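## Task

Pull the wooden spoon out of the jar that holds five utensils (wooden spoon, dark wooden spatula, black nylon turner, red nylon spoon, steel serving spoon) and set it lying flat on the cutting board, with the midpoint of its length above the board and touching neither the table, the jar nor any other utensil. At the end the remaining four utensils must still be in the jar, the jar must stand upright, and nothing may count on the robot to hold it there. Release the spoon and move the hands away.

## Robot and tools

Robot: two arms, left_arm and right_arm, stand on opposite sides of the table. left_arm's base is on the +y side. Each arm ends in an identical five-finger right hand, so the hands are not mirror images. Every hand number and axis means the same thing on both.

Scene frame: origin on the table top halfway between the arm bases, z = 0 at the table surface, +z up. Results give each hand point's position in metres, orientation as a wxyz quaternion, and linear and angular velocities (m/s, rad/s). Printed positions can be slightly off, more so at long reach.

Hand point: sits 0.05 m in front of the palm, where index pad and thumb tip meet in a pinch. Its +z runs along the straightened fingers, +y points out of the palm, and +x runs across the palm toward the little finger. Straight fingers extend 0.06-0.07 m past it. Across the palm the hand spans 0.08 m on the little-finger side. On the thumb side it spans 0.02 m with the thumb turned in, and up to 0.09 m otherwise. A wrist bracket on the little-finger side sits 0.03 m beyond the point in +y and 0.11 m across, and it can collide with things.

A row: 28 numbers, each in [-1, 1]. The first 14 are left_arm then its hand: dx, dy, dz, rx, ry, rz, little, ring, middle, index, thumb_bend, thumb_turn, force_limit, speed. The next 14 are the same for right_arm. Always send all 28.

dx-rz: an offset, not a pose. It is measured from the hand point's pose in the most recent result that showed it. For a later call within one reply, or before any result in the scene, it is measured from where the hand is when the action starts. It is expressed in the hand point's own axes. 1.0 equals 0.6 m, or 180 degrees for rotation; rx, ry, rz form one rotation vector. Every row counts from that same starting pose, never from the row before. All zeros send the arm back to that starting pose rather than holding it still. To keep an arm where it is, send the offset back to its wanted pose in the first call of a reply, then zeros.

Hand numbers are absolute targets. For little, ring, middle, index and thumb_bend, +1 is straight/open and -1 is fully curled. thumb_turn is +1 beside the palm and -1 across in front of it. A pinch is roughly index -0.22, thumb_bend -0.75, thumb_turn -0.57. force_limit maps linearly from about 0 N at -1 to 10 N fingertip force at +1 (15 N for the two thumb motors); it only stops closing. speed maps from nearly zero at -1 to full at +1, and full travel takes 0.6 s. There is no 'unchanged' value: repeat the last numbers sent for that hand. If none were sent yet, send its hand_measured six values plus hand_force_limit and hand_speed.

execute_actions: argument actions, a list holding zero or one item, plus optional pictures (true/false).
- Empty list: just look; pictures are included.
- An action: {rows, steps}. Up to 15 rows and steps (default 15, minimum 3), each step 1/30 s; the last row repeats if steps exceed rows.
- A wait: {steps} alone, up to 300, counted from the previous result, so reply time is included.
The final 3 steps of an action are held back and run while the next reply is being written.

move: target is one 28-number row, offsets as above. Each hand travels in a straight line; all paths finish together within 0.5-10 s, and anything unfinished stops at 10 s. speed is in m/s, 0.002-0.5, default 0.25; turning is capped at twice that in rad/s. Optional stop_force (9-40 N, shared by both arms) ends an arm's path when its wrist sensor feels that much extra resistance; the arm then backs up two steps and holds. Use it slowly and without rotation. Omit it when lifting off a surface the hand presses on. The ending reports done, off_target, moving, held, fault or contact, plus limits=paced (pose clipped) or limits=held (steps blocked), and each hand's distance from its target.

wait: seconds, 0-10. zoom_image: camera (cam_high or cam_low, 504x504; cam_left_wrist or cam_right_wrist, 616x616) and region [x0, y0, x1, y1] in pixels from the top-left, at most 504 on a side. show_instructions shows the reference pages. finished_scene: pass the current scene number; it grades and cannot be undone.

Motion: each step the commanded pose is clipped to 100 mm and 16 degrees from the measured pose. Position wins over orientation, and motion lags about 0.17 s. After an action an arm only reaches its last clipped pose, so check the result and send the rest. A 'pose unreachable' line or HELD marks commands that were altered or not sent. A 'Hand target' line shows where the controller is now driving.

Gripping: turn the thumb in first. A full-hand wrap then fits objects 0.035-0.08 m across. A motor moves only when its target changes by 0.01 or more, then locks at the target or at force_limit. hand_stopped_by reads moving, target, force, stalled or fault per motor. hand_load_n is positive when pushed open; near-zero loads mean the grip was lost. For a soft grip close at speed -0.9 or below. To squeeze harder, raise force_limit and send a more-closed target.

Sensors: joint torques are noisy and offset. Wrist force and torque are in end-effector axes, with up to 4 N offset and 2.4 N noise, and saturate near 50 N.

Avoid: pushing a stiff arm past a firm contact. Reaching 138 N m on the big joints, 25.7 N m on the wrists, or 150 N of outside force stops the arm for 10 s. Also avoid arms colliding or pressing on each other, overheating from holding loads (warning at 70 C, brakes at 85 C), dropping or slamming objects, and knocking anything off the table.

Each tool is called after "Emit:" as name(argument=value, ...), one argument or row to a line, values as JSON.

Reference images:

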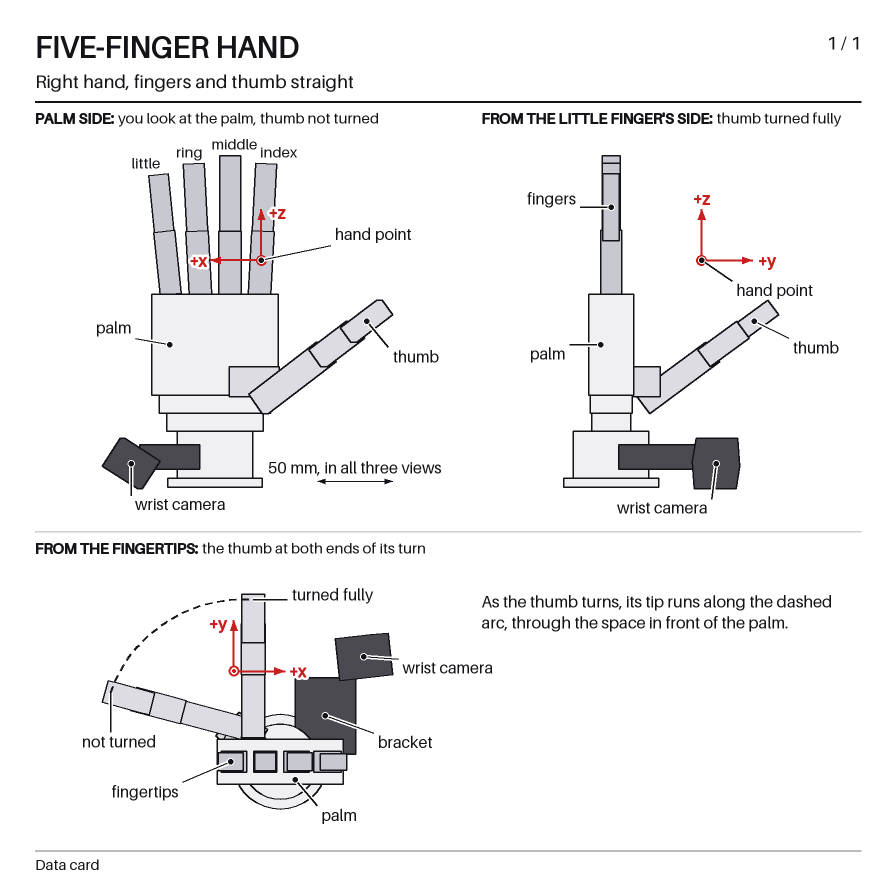

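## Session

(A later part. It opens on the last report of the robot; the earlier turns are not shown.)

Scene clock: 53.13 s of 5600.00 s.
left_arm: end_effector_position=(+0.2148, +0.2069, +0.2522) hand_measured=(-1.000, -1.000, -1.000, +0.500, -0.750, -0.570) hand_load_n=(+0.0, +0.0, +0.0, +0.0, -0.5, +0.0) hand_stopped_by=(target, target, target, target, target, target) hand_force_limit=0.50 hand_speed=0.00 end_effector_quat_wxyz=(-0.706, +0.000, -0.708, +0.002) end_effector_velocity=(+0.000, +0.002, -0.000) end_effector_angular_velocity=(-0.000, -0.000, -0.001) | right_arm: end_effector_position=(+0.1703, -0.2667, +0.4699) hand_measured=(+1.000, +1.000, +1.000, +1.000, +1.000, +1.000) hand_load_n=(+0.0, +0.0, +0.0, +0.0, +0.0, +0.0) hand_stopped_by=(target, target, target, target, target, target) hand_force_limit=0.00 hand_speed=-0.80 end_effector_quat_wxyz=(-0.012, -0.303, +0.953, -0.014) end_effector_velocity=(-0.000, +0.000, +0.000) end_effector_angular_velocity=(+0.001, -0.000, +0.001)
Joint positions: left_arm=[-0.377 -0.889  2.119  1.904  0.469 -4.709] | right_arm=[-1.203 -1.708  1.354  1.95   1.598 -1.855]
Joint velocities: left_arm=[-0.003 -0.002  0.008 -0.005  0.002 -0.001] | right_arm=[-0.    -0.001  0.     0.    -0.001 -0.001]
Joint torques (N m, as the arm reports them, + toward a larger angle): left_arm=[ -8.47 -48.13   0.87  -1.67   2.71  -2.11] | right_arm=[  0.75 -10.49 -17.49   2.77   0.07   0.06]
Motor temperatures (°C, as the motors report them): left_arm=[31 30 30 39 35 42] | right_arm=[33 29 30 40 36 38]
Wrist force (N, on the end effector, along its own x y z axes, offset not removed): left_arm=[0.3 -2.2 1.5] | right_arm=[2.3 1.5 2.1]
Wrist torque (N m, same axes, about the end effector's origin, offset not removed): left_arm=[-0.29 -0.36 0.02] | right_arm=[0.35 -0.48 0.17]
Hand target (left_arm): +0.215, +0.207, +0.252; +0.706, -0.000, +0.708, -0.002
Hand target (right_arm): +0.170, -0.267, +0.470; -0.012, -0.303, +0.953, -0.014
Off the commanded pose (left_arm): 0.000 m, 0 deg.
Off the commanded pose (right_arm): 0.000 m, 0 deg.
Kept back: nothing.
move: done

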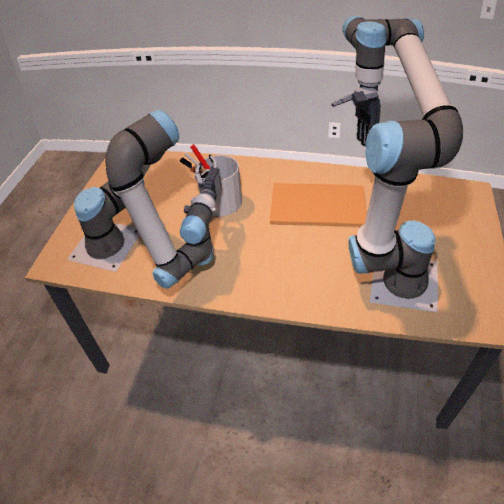

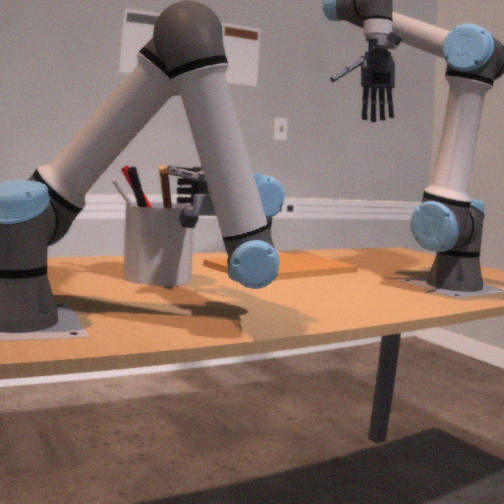

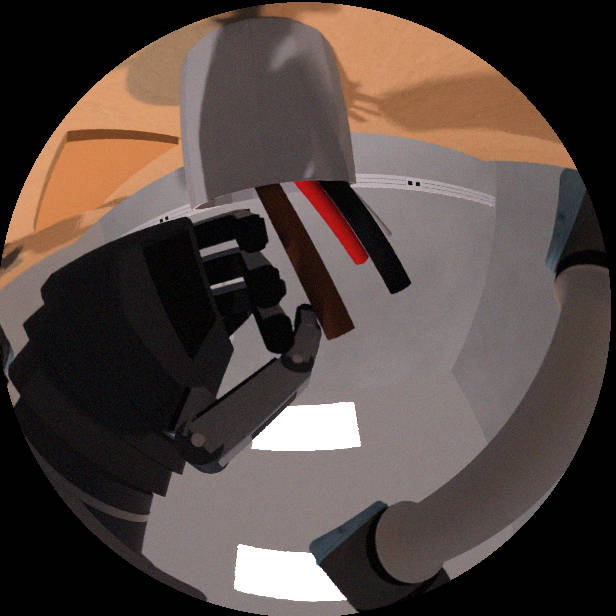

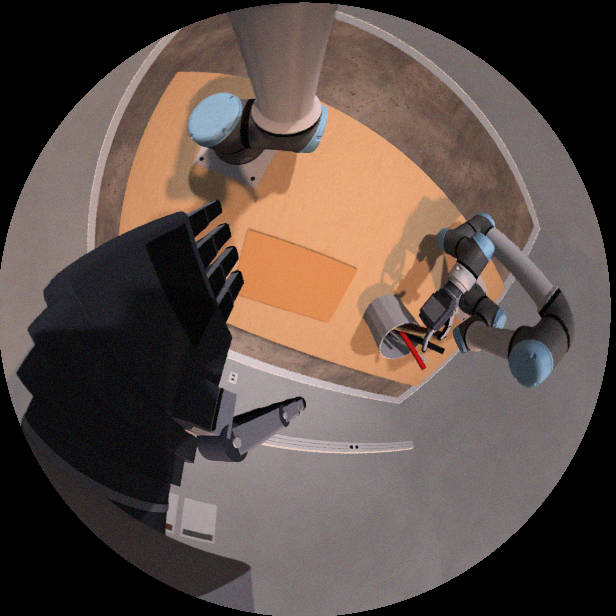

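Emit:
move(
  target=[0,0,0,0,0,0,-1,-1,-1,-0.3,-0.75,-0.57,0.3,-0.7,0,0,0,0,0,0,1,1,1,1,1,1,0,-0.8],
)

Emit:
zoom_image(
  camera="cam_high",
  region=[170, 130, 250, 210],
)

Emit:
zoom_image(
  camera="cam_low",
  region=[110, 140, 230, 240],
)

Scene clock: 55.13 s of 5600.00 s.
left_arm: end_effector_position=(+0.2148, +0.2069, +0.2522) hand_measured=(-1.000, -1.000, -1.000, -0.242, -0.750, -0.570) hand_load_n=(+0.0, +0.0, +0.0, +11.0, +1.0, -0.5) hand_stopped_by=(target, target, target, force, target, target) hand_force_limit=0.30 hand_speed=-0.70 end_effector_quat_wxyz=(-0.706, +0.000, -0.708, +0.002) end_effector_velocity=(-0.000, -0.000, -0.000) end_effector_angular_velocity=(+0.001, -0.000, -0.001) | right_arm: end_effector_position=(+0.1703, -0.2667, +0.4699) hand_measured=(+1.000, +1.000, +1.000, +1.000, +1.000, +1.000) hand_load_n=(+0.0, +0.0, +0.0, +0.0, +0.0, +0.0) hand_stopped_by=(target, target, target, target, target, target) hand_force_limit=0.00 hand_speed=-0.80 end_effector_quat_wxyz=(-0.012, -0.303, +0.953, -0.014) end_effector_velocity=(-0.000, +0.000, +0.000) end_effector_angular_velocity=(+0.000, -0.000, +0.001)
Joint positions: left_arm=[-0.377 -0.889  2.119  1.904  0.469 -4.709] | right_arm=[-1.203 -1.708  1.354  1.95   1.598 -1.855]
Joint velocities: left_arm=[-0.     0.001 -0.     0.    -0.     0.   ] | right_arm=[-0.    -0.    -0.     0.    -0.    -0.001]
Joint torques (N m, as the arm reports them, + toward a larger angle): left_arm=[  6.99 -22.34 -14.59   3.07  -1.91  -1.23] | right_arm=[  0.46 -10.18 -17.05   2.99   0.1    0.01]
Motor temperatures (°C, as the motors report them): left_arm=[31 30 30 39 35 42] | right_arm=[33 29 30 40 36 38]
Wrist force (N, on the end effector, along its own x y z axes, offset not removed): left_arm=[-0.8 -0.4 0.7] | right_arm=[0.1 2.4 3.2]
Wrist torque (N m, same axes, about the end effector's origin, offset not removed): left_arm=[0.03 -0.18 -0.03] | right_arm=[0.29 -0.24 0.03]
Hand target (left_arm): +0.215, +0.207, +0.252; +0.706, -0.000, +0.708, -0.002
Hand target (right_arm): +0.170, -0.267, +0.470; -0.012, -0.303, +0.953, -0.014
Off the commanded pose (left_arm): 0.000 m, 0 deg.
Off the commanded pose (right_arm): 0.000 m, 0 deg.
Kept back: nothing.
move: done

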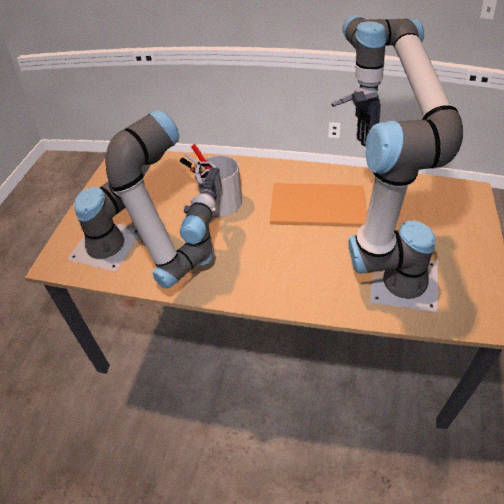

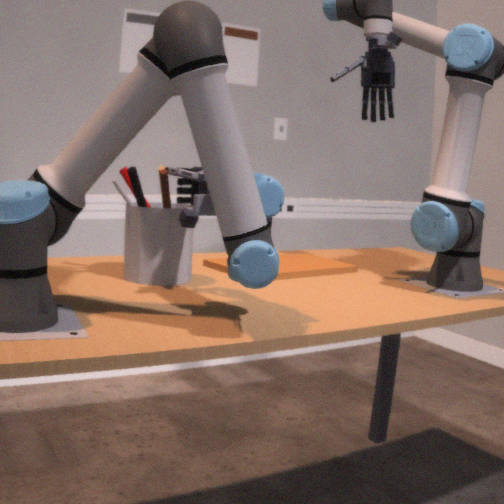

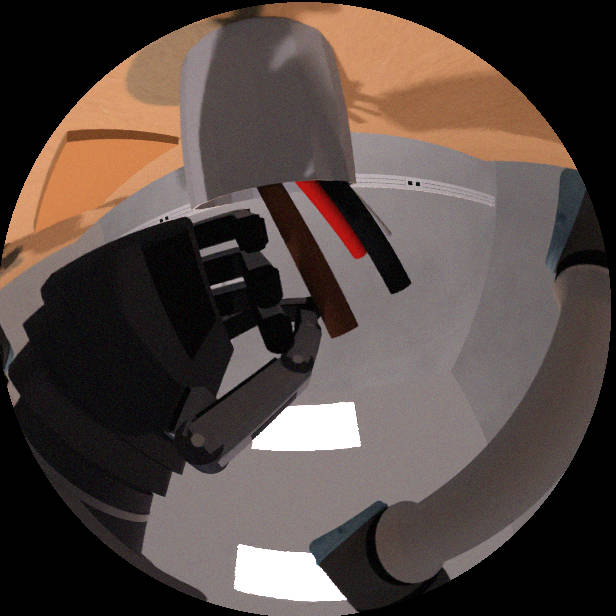

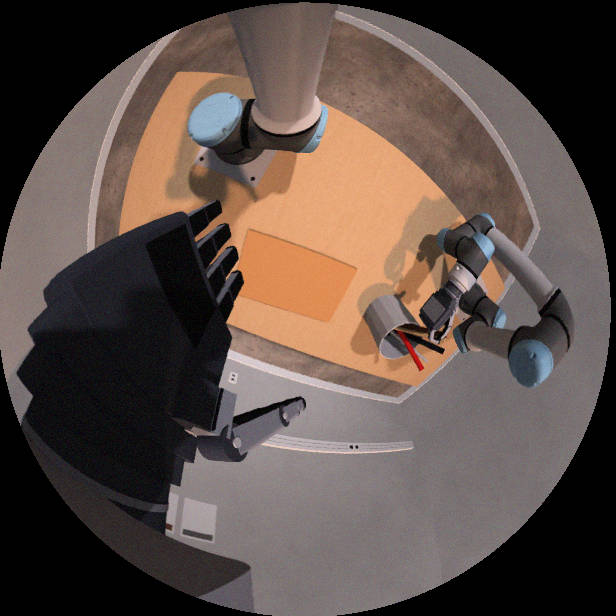

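Region (170, 130, 250, 210) of cam_high's 504x504 image, scaled by 6.300, with more detail than that image has.

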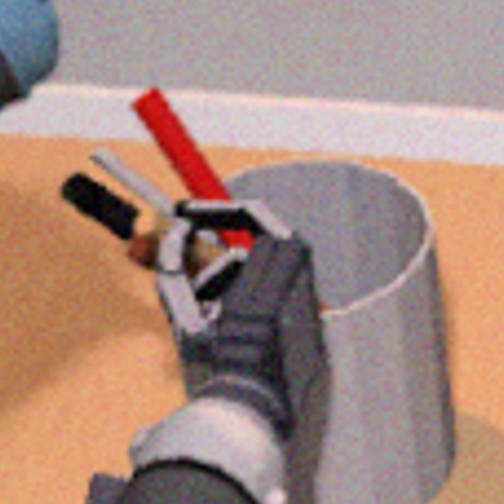

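Region (110, 140, 230, 240) of cam_low's 504x504 image, scaled by 4.200, with more detail than that image has.

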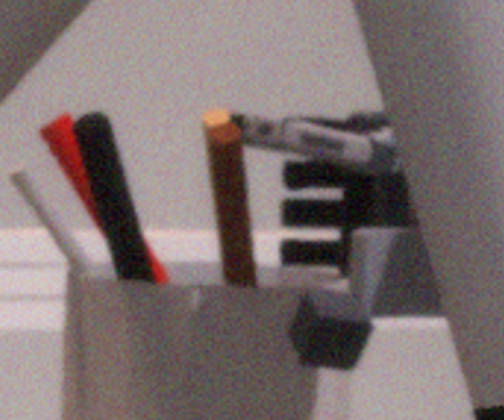

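Emit:
move(
  target=[0,0,0,0,0,0,-1,-1,-1,0.3,-0.75,-0.57,0.5,-0.3,0,0,0,0,0,0,1,1,1,1,1,1,0,-0.8],
)

Emit:
move(
  target=[0.012,0.028,0.005,0,0,0,-1,-1,-1,0.3,-0.75,-0.57,0.5,-0.3,0,0,0,0,0,0,1,1,1,1,1,1,0,-0.8],
  speed=0.02,
)

Emit:
zoom_image(
  camera="cam_high",
  region=[170, 130, 250, 210],
)

Emit:
zoom_image(
  camera="cam_low",
  region=[110, 140, 230, 240],
)

Scene clock: 56.10 s of 5600.00 s.
left_arm: end_effector_position=(+0.2148, +0.2069, +0.2522) hand_measured=(-1.000, -1.000, -1.000, +0.300, -0.750, -0.570) hand_load_n=(+0.0, +0.0, +0.0, +0.0, +0.0, +0.0) hand_stopped_by=(target, target, target, target, target, target) hand_force_limit=0.50 hand_speed=-0.30 end_effector_quat_wxyz=(-0.706, +0.000, -0.708, +0.002) end_effector_velocity=(-0.000, +0.000, -0.000) end_effector_angular_velocity=(-0.001, -0.000, +0.001) | right_arm: end_effector_position=(+0.1703, -0.2667, +0.4699) hand_measured=(+1.000, +1.000, +1.000, +1.000, +1.000, +1.000) hand_load_n=(+0.0, +0.0, +0.0, +0.0, +0.0, +0.0) hand_stopped_by=(target, target, target, target, target, target) hand_force_limit=0.00 hand_speed=-0.80 end_effector_quat_wxyz=(-0.012, -0.303, +0.953, -0.014) end_effector_velocity=(-0.000, -0.000, -0.000) end_effector_angular_velocity=(-0.001, -0.001, +0.001)
Joint positions: left_arm=[-0.377 -0.889  2.119  1.904  0.469 -4.709] | right_arm=[-1.203 -1.708  1.354  1.95   1.598 -1.855]
Joint velocities: left_arm=[ 0.     0.001 -0.    -0.001  0.001 -0.001] | right_arm=[-0.    -0.     0.     0.     0.001 -0.001]
Joint torques (N m, as the arm reports them, + toward a larger angle): left_arm=[  6.97 -22.29 -15.13   3.03  -1.71  -1.32] | right_arm=[  0.49  -9.49 -17.91   2.97   0.02   0.1 ]
Motor temperatures (°C, as the motors report them): left_arm=[31 30 30 39 35 42] | right_arm=[33 29 30 40 36 38]
Wrist force (N, on the end effector, along its own x y z axes, offset not removed): left_arm=[0.3 -1.4 0.6] | right_arm=[0.8 2.3 1.9]
Wrist torque (N m, same axes, about the end effector's origin, offset not removed): left_arm=[-0.20 -0.28 0.03] | right_arm=[0.26 -0.40 -0.01]
Hand target (left_arm): +0.215, +0.207, +0.252; +0.706, -0.000, +0.708, -0.002
Hand target (right_arm): +0.170, -0.267, +0.470; -0.012, -0.303, +0.953, -0.014
Off the commanded pose (left_arm): 0.000 m, 0 deg.
Off the commanded pose (right_arm): 0.000 m, 0 deg.
Kept back: nothing.
move: done

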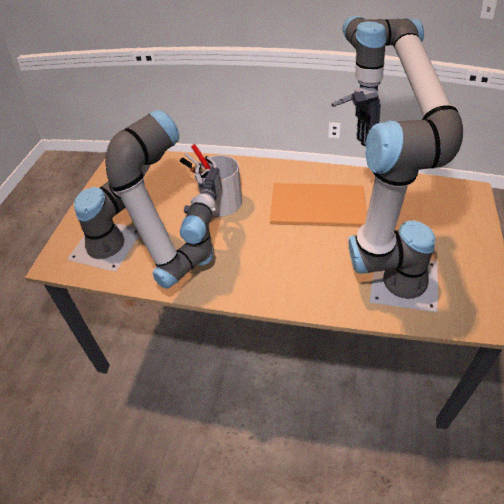

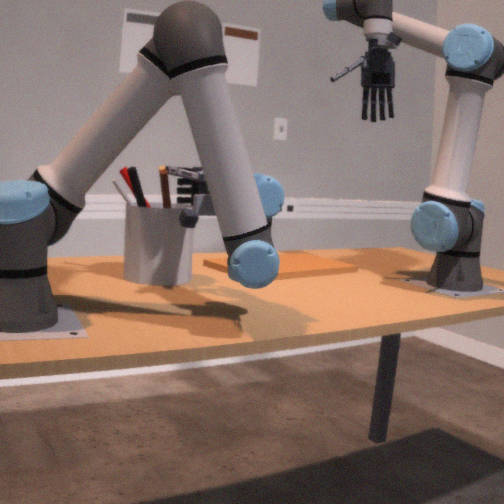

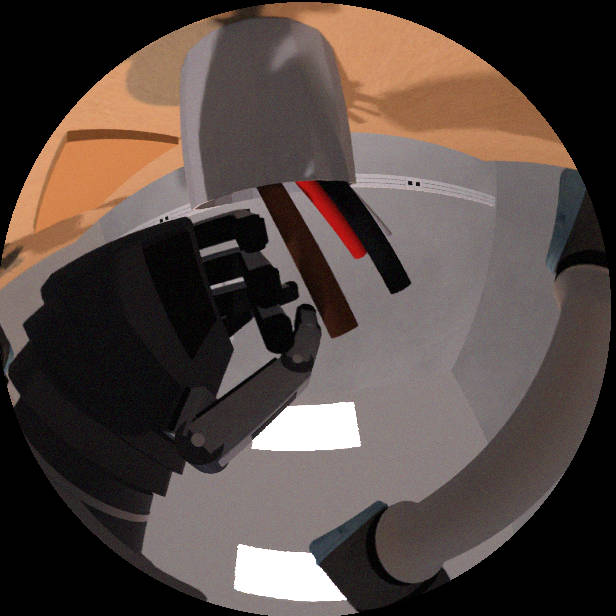

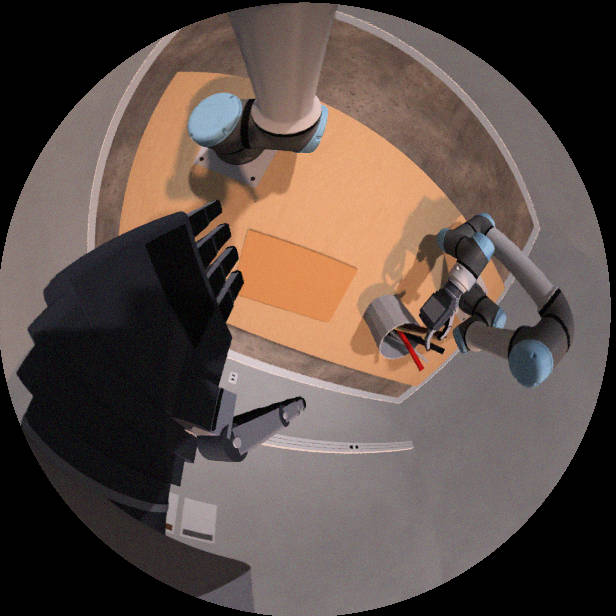

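Scene clock: 57.37 s of 5600.00 s.
left_arm: end_effector_position=(+0.2177, +0.2233, +0.2451) hand_measured=(-1.000, -1.000, -1.000, +0.300, -0.750, -0.570) hand_load_n=(+0.0, +0.0, +0.0, +0.0, -0.5, +0.5) hand_stopped_by=(target, target, target, target, target, target) hand_force_limit=0.50 hand_speed=-0.30 end_effector_quat_wxyz=(-0.706, +0.000, -0.708, +0.002) end_effector_velocity=(+0.000, +0.002, -0.001) end_effector_angular_velocity=(+0.001, -0.001, -0.002) | right_arm: end_effector_position=(+0.1703, -0.2667, +0.4699) hand_measured=(+1.000, +1.000, +1.000, +1.000, +1.000, +1.000) hand_load_n=(+0.0, +0.0, +0.0, +0.0, +0.0, +0.0) hand_stopped_by=(target, target, target, target, target, target) hand_force_limit=0.00 hand_speed=-0.80 end_effector_quat_wxyz=(-0.012, -0.303, +0.953, -0.014) end_effector_velocity=(+0.000, -0.000, +0.000) end_effector_angular_velocity=(+0.000, -0.000, -0.000)
Joint positions: left_arm=[-0.39  -0.885  2.166  1.854  0.482 -4.709] | right_arm=[-1.203 -1.708  1.354  1.95   1.598 -1.855]
Joint velocities: left_arm=[-0.003  0.002  0.007 -0.008  0.001 -0.   ] | right_arm=[-0. -0.  0.  0. -0. -0.]
Joint torques (N m, as the arm reports them, + toward a larger angle): left_arm=[ -7.15 -21.21   1.21  -2.24   2.69  -1.46] | right_arm=[  0.77  -9.02 -17.84   2.95   0.07   0.02]
Motor temperatures (°C, as the motors report them): left_arm=[31 30 30 39 35 42] | right_arm=[33 29 30 40 36 38]
Wrist force (N, on the end effector, along its own x y z axes, offset not removed): left_arm=[0.2 -2.8 0.4] | right_arm=[1.0 2.0 3.3]
Wrist torque (N m, same axes, about the end effector's origin, offset not removed): left_arm=[-0.30 -0.37 0.07] | right_arm=[0.21 -0.40 0.07]
Hand target (left_arm): +0.218, +0.224, +0.245; +0.706, -0.000, +0.708, -0.002
Hand target (right_arm): +0.170, -0.267, +0.470; -0.012, -0.303, +0.953, -0.014
Off the commanded pose (left_arm): 0.000 m, 0 deg.
Off the commanded pose (right_arm): 0.000 m, 0 deg.
Kept back: nothing.
move: done

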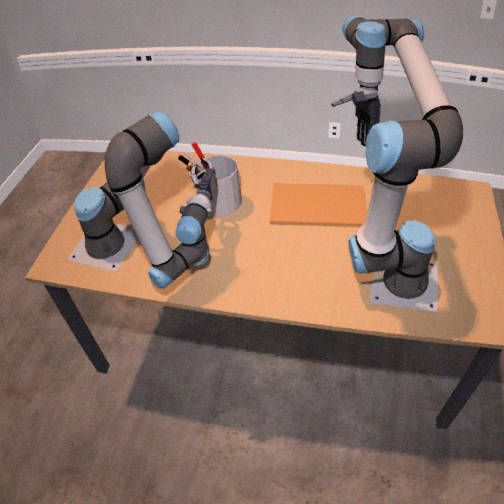

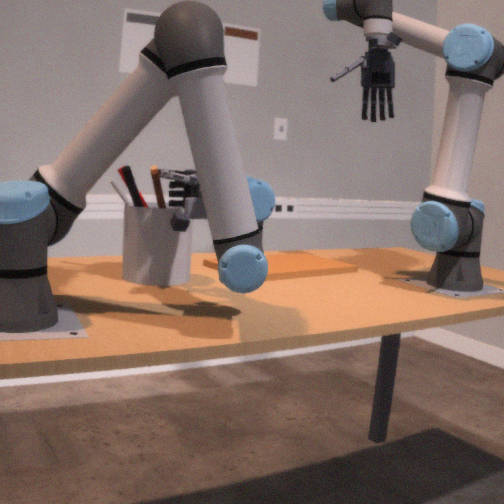

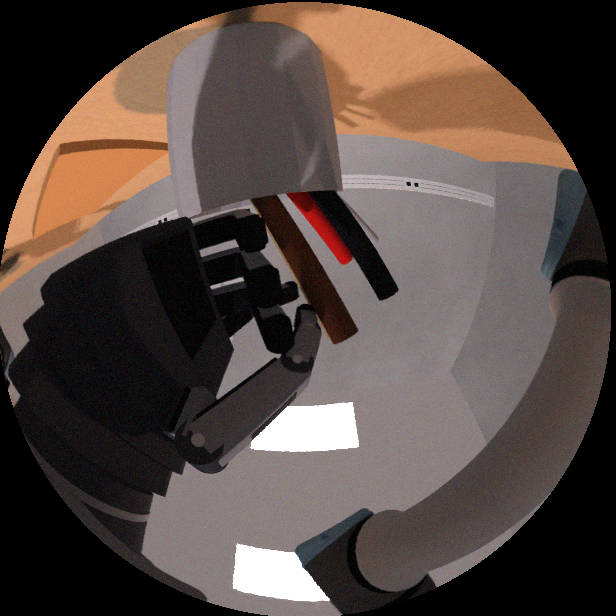

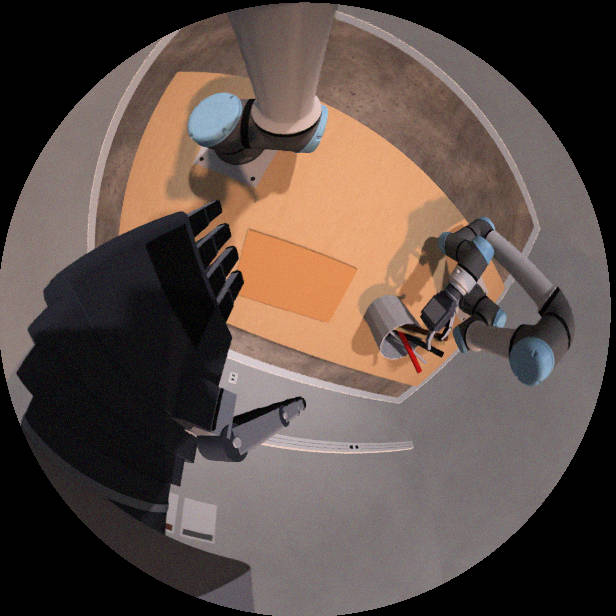

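Region (170, 130, 250, 210) of cam_high's 504x504 image, scaled by 6.300, with more detail than that image has.

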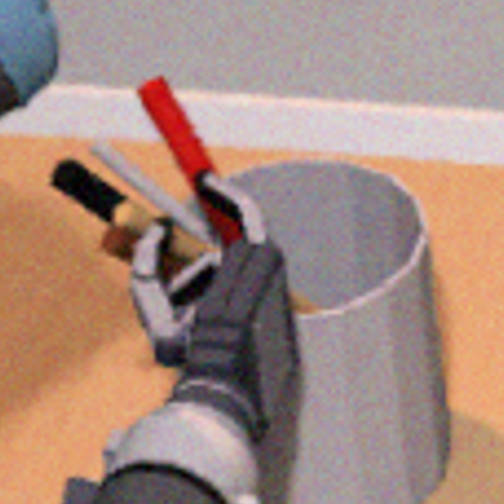

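Region (110, 140, 230, 240) of cam_low's 504x504 image, scaled by 4.200, with more detail than that image has.

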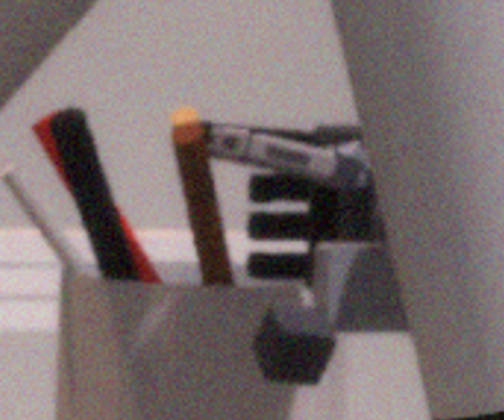

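Emit:
move(
  target=[0,0.005,-0.012,0,0,0,-1,-1,-1,0.3,-0.75,-0.57,0.5,-0.3,0,0,0,0,0,0,1,1,1,1,1,1,0,-0.8],
  speed=0.015,
)

Emit:
move(
  target=[0,0,0,0,0,0,-1,-1,-1,-0.3,-0.75,-0.57,0.3,-0.7,0,0,0,0,0,0,1,1,1,1,1,1,0,-0.8],
)

Emit:
zoom_image(
  camera="cam_high",
  region=[170, 130, 250, 210],
)

Scene clock: 58.40 s of 5600.00 s.
left_arm: end_effector_position=(+0.2108, +0.2262, +0.2450) hand_measured=(-1.000, -1.000, -1.000, +0.300, -0.750, -0.570) hand_load_n=(+0.0, +0.0, +0.0, +0.0, +0.0, +0.0) hand_stopped_by=(target, target, target, target, target, target) hand_force_limit=0.50 hand_speed=-0.30 end_effector_quat_wxyz=(-0.706, +0.000, -0.708, +0.002) end_effector_velocity=(-0.003, +0.001, +0.000) end_effector_angular_velocity=(-0.000, -0.000, -0.002) | right_arm: end_effector_position=(+0.1703, -0.2667, +0.4699) hand_measured=(+1.000, +1.000, +1.000, +1.000, +1.000, +1.000) hand_load_n=(+0.0, +0.0, +0.0, +0.0, +0.0, +0.0) hand_stopped_by=(target, target, target, target, target, target) hand_force_limit=0.00 hand_speed=-0.80 end_effector_quat_wxyz=(-0.012, -0.303, +0.953, -0.014) end_effector_velocity=(+0.000, +0.000, +0.000) end_effector_angular_velocity=(+0.001, +0.000, -0.001)
Joint positions: left_arm=[-0.41  -0.886  2.171  1.85   0.502 -4.709] | right_arm=[-1.203 -1.708  1.354  1.95   1.598 -1.855]
Joint velocities: left_arm=[-0.008 -0.002  0.002 -0.     0.006 -0.   ] | right_arm=[-0.    -0.     0.    -0.    -0.001  0.   ]
Joint torques (N m, as the arm reports them, + toward a larger angle): left_arm=[ -7.33 -48.05   0.96  -2.02   2.68  -2.23] | right_arm=[  0.54 -10.01 -17.53   2.98  -0.04   0.07]
Motor temperatures (°C, as the motors report them): left_arm=[31 30 30 39 35 42] | right_arm=[33 29 30 40 36 38]
Wrist force (N, on the end effector, along its own x y z axes, offset not removed): left_arm=[1.7 -0.8 1.0] | right_arm=[1.8 2.1 1.5]
Wrist torque (N m, same axes, about the end effector's origin, offset not removed): left_arm=[-0.14 -0.50 0.18] | right_arm=[0.37 -0.58 0.01]
Hand target (left_arm): +0.211, +0.226, +0.245; +0.706, -0.000, +0.708, -0.002
Hand target (right_arm): +0.170, -0.267, +0.470; -0.012, -0.303, +0.953, -0.014
Off the commanded pose (left_arm): 0.000 m, 0 deg.
Off the commanded pose (right_arm): 0.000 m, 0 deg.
Kept back: nothing.
move: done

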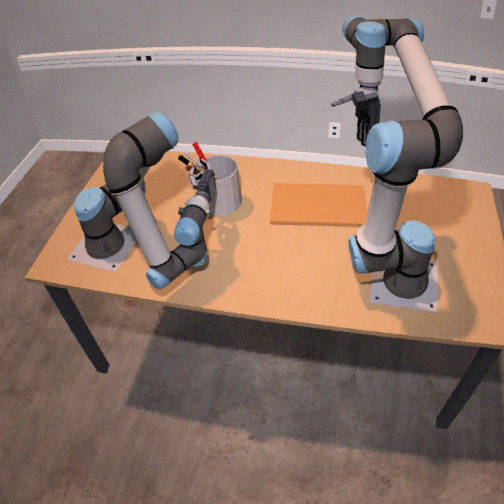

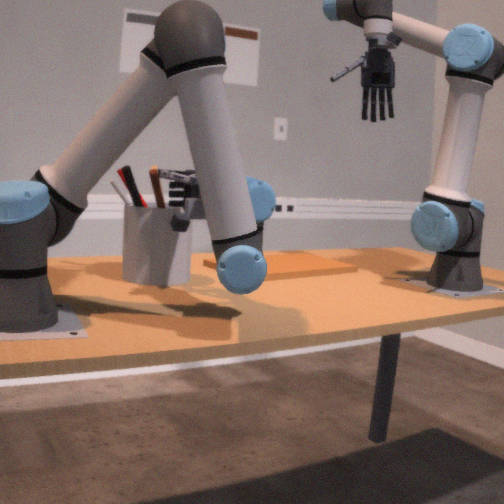

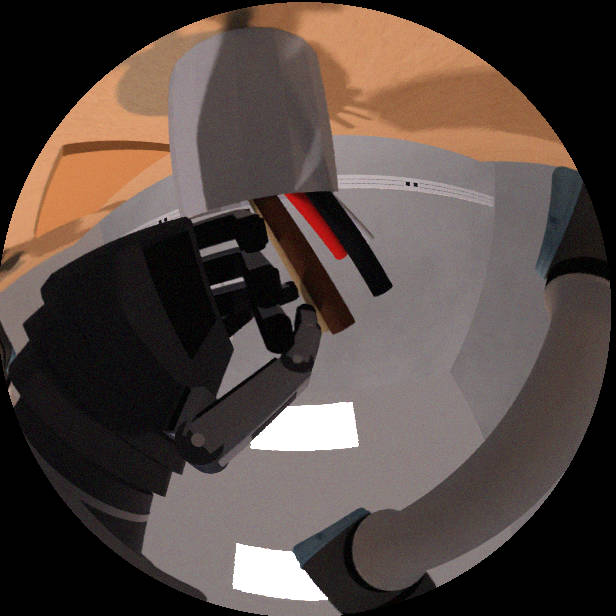

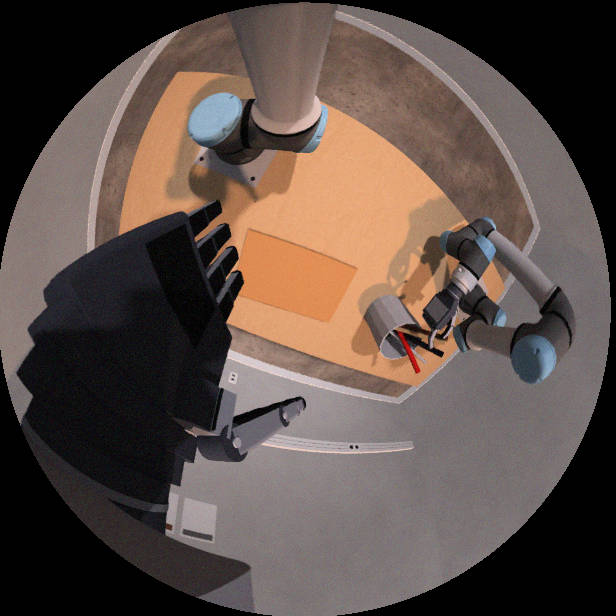

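Scene clock: 59.40 s of 5600.00 s.
left_arm: end_effector_position=(+0.2108, +0.2262, +0.2450) hand_measured=(-1.000, -1.000, -1.000, -0.062, -0.750, -0.570) hand_load_n=(+0.0, +0.0, +0.0, +6.0, +1.0, -0.5) hand_stopped_by=(target, target, target, force, target, target) hand_force_limit=0.30 hand_speed=-0.70 end_effector_quat_wxyz=(-0.706, +0.000, -0.708, +0.002) end_effector_velocity=(-0.000, +0.000, -0.000) end_effector_angular_velocity=(-0.001, +0.000, -0.000) | right_arm: end_effector_position=(+0.1703, -0.2667, +0.4699) hand_measured=(+1.000, +1.000, +1.000, +1.000, +1.000, +1.000) hand_load_n=(+0.0, +0.0, +0.0, +0.0, +0.0, +0.0) hand_stopped_by=(target, target, target, target, target, target) hand_force_limit=0.00 hand_speed=-0.80 end_effector_quat_wxyz=(-0.012, -0.303, +0.953, -0.014) end_effector_velocity=(+0.000, -0.000, -0.000) end_effector_angular_velocity=(-0.001, +0.000, -0.001)
Joint positions: left_arm=[-0.41  -0.886  2.171  1.85   0.502 -4.709] | right_arm=[-1.203 -1.708  1.354  1.95   1.598 -1.855]
Joint velocities: left_arm=[-0.001  0.     0.    -0.     0.001 -0.001] | right_arm=[-0.     0.001  0.     0.     0.001  0.001]
Joint torques (N m, as the arm reports them, + toward a larger angle): left_arm=[  6.5  -39.43 -14.2   -0.46  -0.61  -2.02] | right_arm=[  0.73 -10.42 -18.14   2.95   0.29  -0.08]
Motor temperatures (°C, as the motors report them): left_arm=[31 30 30 39 35 42] | right_arm=[33 29 30 40 36 38]
Wrist force (N, on the end effector, along its own x y z axes, offset not removed): left_arm=[-3.6 -0.9 2.0] | right_arm=[2.6 2.4 1.4]
Wrist torque (N m, same axes, about the end effector's origin, offset not removed): left_arm=[-0.04 -0.28 0.00] | right_arm=[0.43 -0.57 0.14]
Hand target (left_arm): +0.211, +0.226, +0.245; +0.706, -0.000, +0.708, -0.002
Hand target (right_arm): +0.170, -0.267, +0.470; -0.012, -0.303, +0.953, -0.014
Off the commanded pose (left_arm): 0.000 m, 0 deg.
Off the commanded pose (right_arm): 0.000 m, 0 deg.
Kept back: nothing.
move: done

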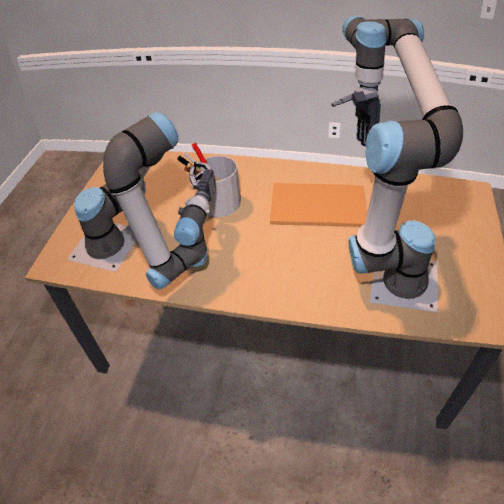

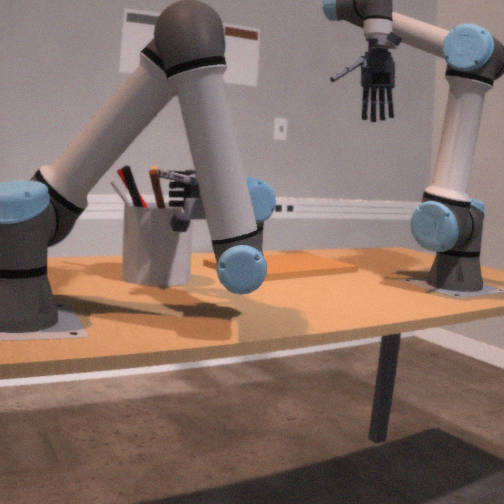

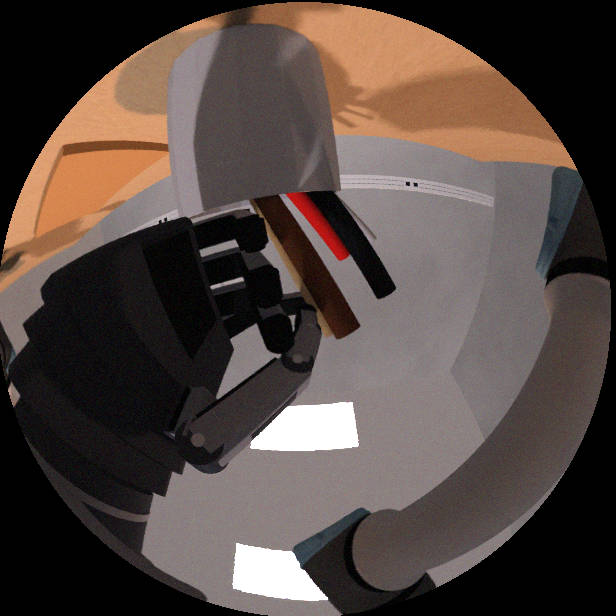

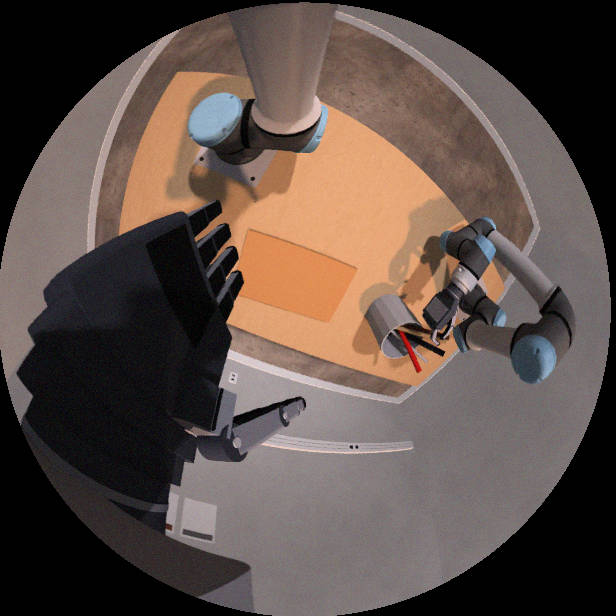

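Region (170, 130, 250, 210) of cam_high's 504x504 image, scaled by 6.300, with more detail than that image has.

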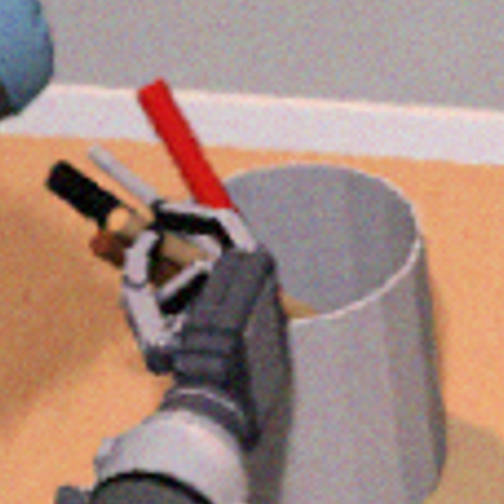

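Something is caught (index −0.06). Squeeze harder and lift.

Emit:
move(
  target=[0,0,0,0,0,0,-1,-1,-1,-0.35,-0.8,-0.57,0.9,-0.7,0,0,0,0,0,0,1,1,1,1,1,1,0,-0.8],
)

Emit:
move(
  target=[-0.08,0,0,0,0,0,-1,-1,-1,-0.35,-0.8,-0.57,0.9,-0.7,0,0,0,0,0,0,1,1,1,1,1,1,0,-0.8],
  speed=0.04,
)

Emit:
zoom_image(
  camera="cam_low",
  region=[90, 100, 250, 260],
)

Scene clock: 60.33 s of 5600.00 s.
left_arm: end_effector_position=(+0.2108, +0.2262, +0.2450) hand_measured=(-1.000, -1.000, -1.000, -0.238, -0.800, -0.570) hand_load_n=(+0.0, +0.0, +0.0, +11.0, +0.5, +0.0) hand_stopped_by=(target, target, target, force, target, target) hand_force_limit=0.90 hand_speed=-0.70 end_effector_quat_wxyz=(-0.706, +0.000, -0.708, +0.002) end_effector_velocity=(+0.000, +0.000, +0.000) end_effector_angular_velocity=(+0.002, -0.000, +0.002) | right_arm: end_effector_position=(+0.1703, -0.2667, +0.4699) hand_measured=(+1.000, +1.000, +1.000, +1.000, +1.000, +1.000) hand_load_n=(+0.0, +0.0, +0.0, +0.0, +0.0, +0.0) hand_stopped_by=(target, target, target, target, target, target) hand_force_limit=0.00 hand_speed=-0.80 end_effector_quat_wxyz=(-0.012, -0.303, +0.953, -0.014) end_effector_velocity=(+0.000, -0.000, -0.000) end_effector_angular_velocity=(-0.000, +0.000, -0.002)
Joint positions: left_arm=[-0.41  -0.886  2.171  1.85   0.502 -4.709] | right_arm=[-1.203 -1.708  1.354  1.95   1.598 -1.855]
Joint velocities: left_arm=[ 0.001  0.    -0.     0.001  0.     0.001] | right_arm=[-0.002 -0.     0.     0.     0.     0.   ]
Joint torques (N m, as the arm reports them, + toward a larger angle): left_arm=[  5.81 -37.8  -13.4   -0.06   0.34  -1.95] | right_arm=[  0.65 -10.23 -18.87   2.89   0.12   0.08]
Motor temperatures (°C, as the motors report them): left_arm=[31 30 30 39 35 42] | right_arm=[33 29 30 40 36 38]
Wrist force (N, on the end effector, along its own x y z axes, offset not removed): left_arm=[-4.2 -2.6 2.1] | right_arm=[-0.7 1.8 2.6]
Wrist torque (N m, same axes, about the end effector's origin, offset not removed): left_arm=[-0.19 -0.09 0.00] | right_arm=[0.26 -0.10 -0.07]
Hand target (left_arm): +0.211, +0.226, +0.245; +0.706, -0.000, +0.708, -0.002
Hand target (right_arm): +0.170, -0.267, +0.470; -0.012, -0.303, +0.953, -0.014
Off the commanded pose (left_arm): 0.000 m, 0 deg.
Off the commanded pose (right_arm): 0.000 m, 0 deg.
Kept back: nothing.
move: done

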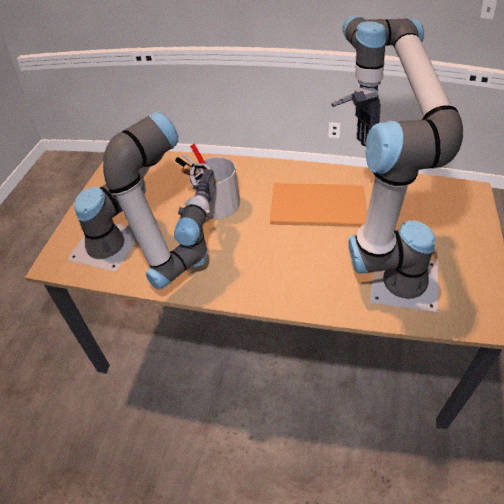

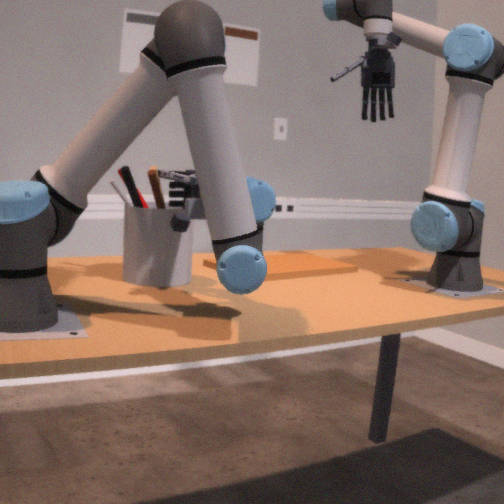

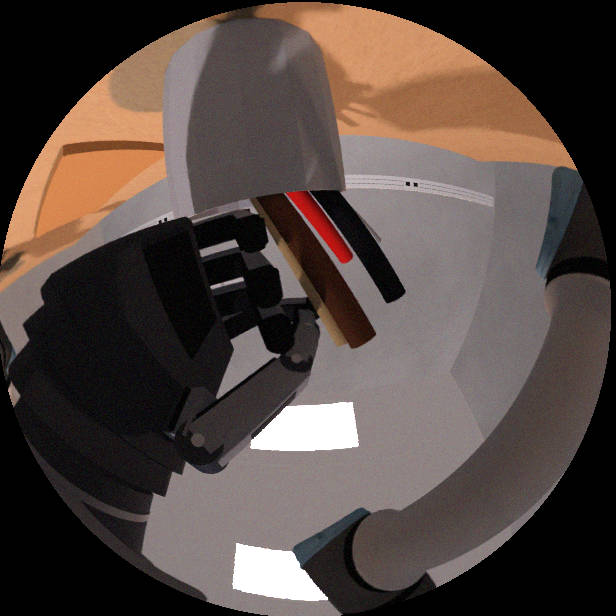

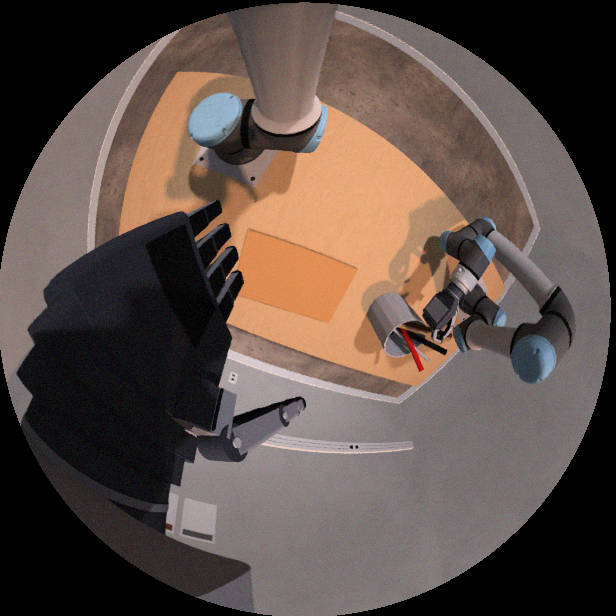

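Scene clock: 61.97 s of 5600.00 s.
left_arm: end_effector_position=(+0.2110, +0.2264, +0.2927) hand_measured=(-1.000, -1.000, -1.000, -0.238, -0.800, -0.570) hand_load_n=(+0.0, +0.0, +0.0, +10.5, +0.5, -0.5) hand_stopped_by=(target, target, target, force, target, target) hand_force_limit=0.90 hand_speed=-0.70 end_effector_quat_wxyz=(-0.706, +0.000, -0.708, +0.002) end_effector_velocity=(+0.000, +0.000, +0.003) end_effector_angular_velocity=(+0.002, -0.000, +0.002) | right_arm: end_effector_position=(+0.1703, -0.2667, +0.4699) hand_measured=(+1.000, +1.000, +1.000, +1.000, +1.000, +1.000) hand_load_n=(+0.0, +0.0, +0.0, +0.0, +0.0, +0.0) hand_stopped_by=(target, target, target, target, target, target) hand_force_limit=0.00 hand_speed=-0.80 end_effector_quat_wxyz=(-0.012, -0.303, +0.953, -0.014) end_effector_velocity=(-0.000, +0.000, -0.000) end_effector_angular_velocity=(+0.001, +0.001, -0.001)
Joint positions: left_arm=[-0.41  -1.015  2.18   1.97   0.502 -4.709] | right_arm=[-1.203 -1.708  1.354  1.95   1.598 -1.855]
Joint velocities: left_arm=[ 0.001 -0.007 -0.     0.008  0.001  0.001] | right_arm=[ 0.     0.     0.     0.    -0.001  0.001]
Joint torques (N m, as the arm reports them, + toward a larger angle): left_arm=[  7.21 -47.35 -10.29   2.96  -2.28  -0.28] | right_arm=[ -1.55 -10.74 -17.44   2.84   0.1    0.12]
Motor temperatures (°C, as the motors report them): left_arm=[31 30 30 39 35 42] | right_arm=[33 29 30 40 36 38]
Wrist force (N, on the end effector, along its own x y z axes, offset not removed): left_arm=[0.7 -1.0 1.7] | right_arm=[1.9 0.6 0.5]
Wrist torque (N m, same axes, about the end effector's origin, offset not removed): left_arm=[-0.17 -0.41 0.16] | right_arm=[0.24 -0.48 0.11]
Hand target (left_arm): +0.211, +0.226, +0.293; +0.706, -0.000, +0.708, -0.002
Hand target (right_arm): +0.170, -0.267, +0.470; -0.012, -0.303, +0.953, -0.014
Off the commanded pose (left_arm): 0.000 m, 0 deg.
Off the commanded pose (right_arm): 0.000 m, 0 deg.
Kept back: nothing.
move: done

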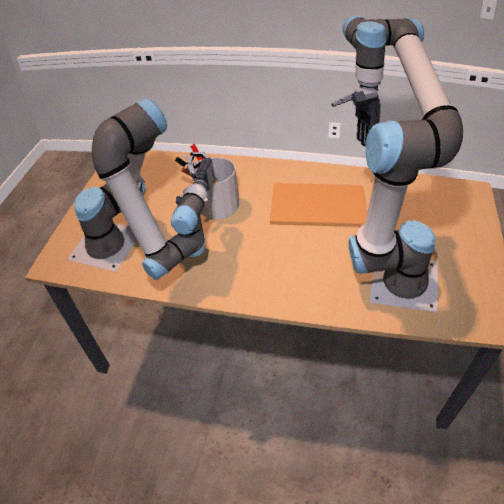

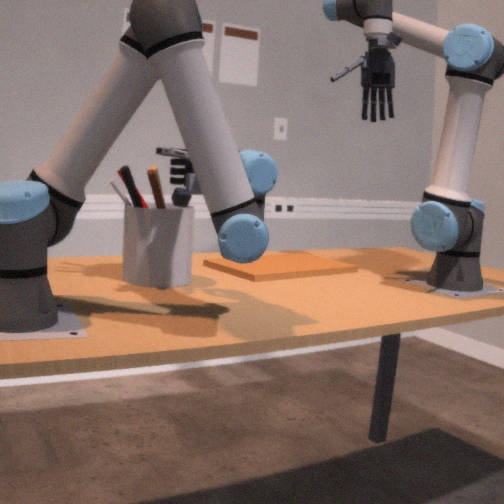

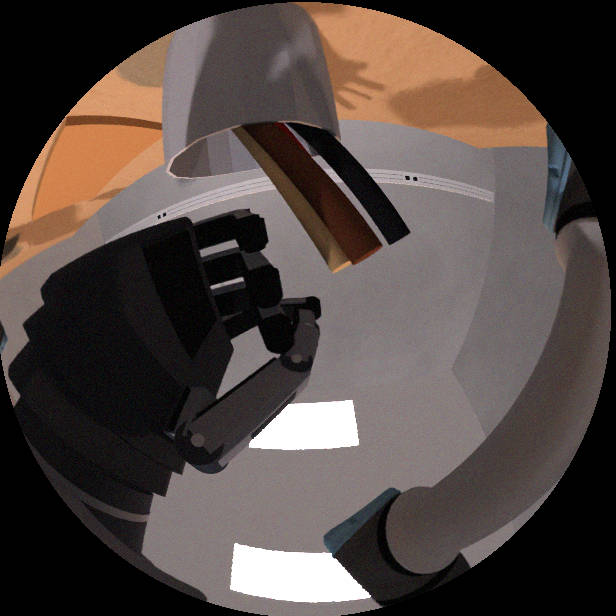

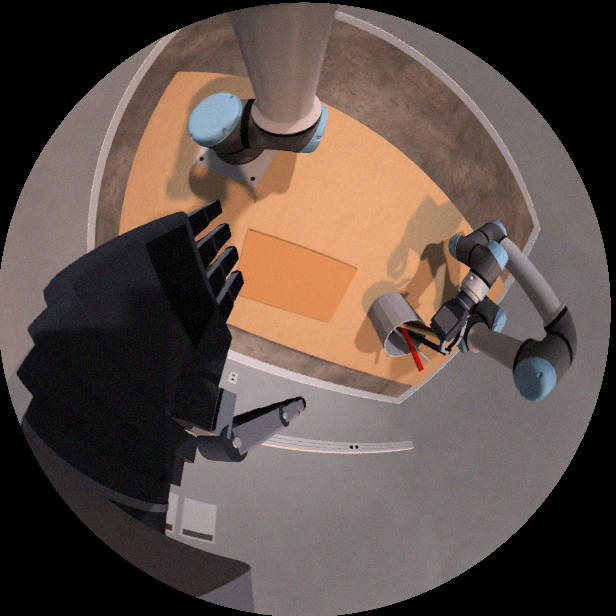

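Region (90, 100, 250, 260) of cam_low's 504x504 image, scaled by 3.150, with more detail than that image has.

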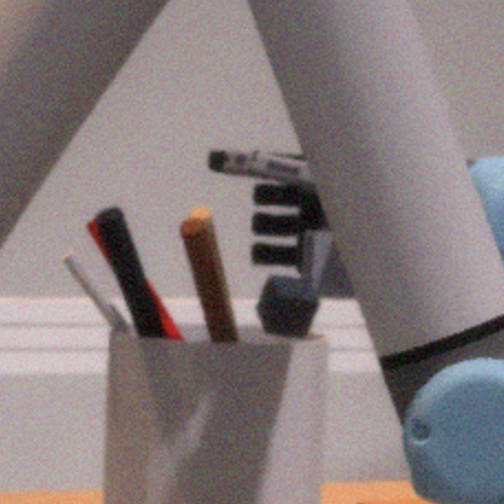

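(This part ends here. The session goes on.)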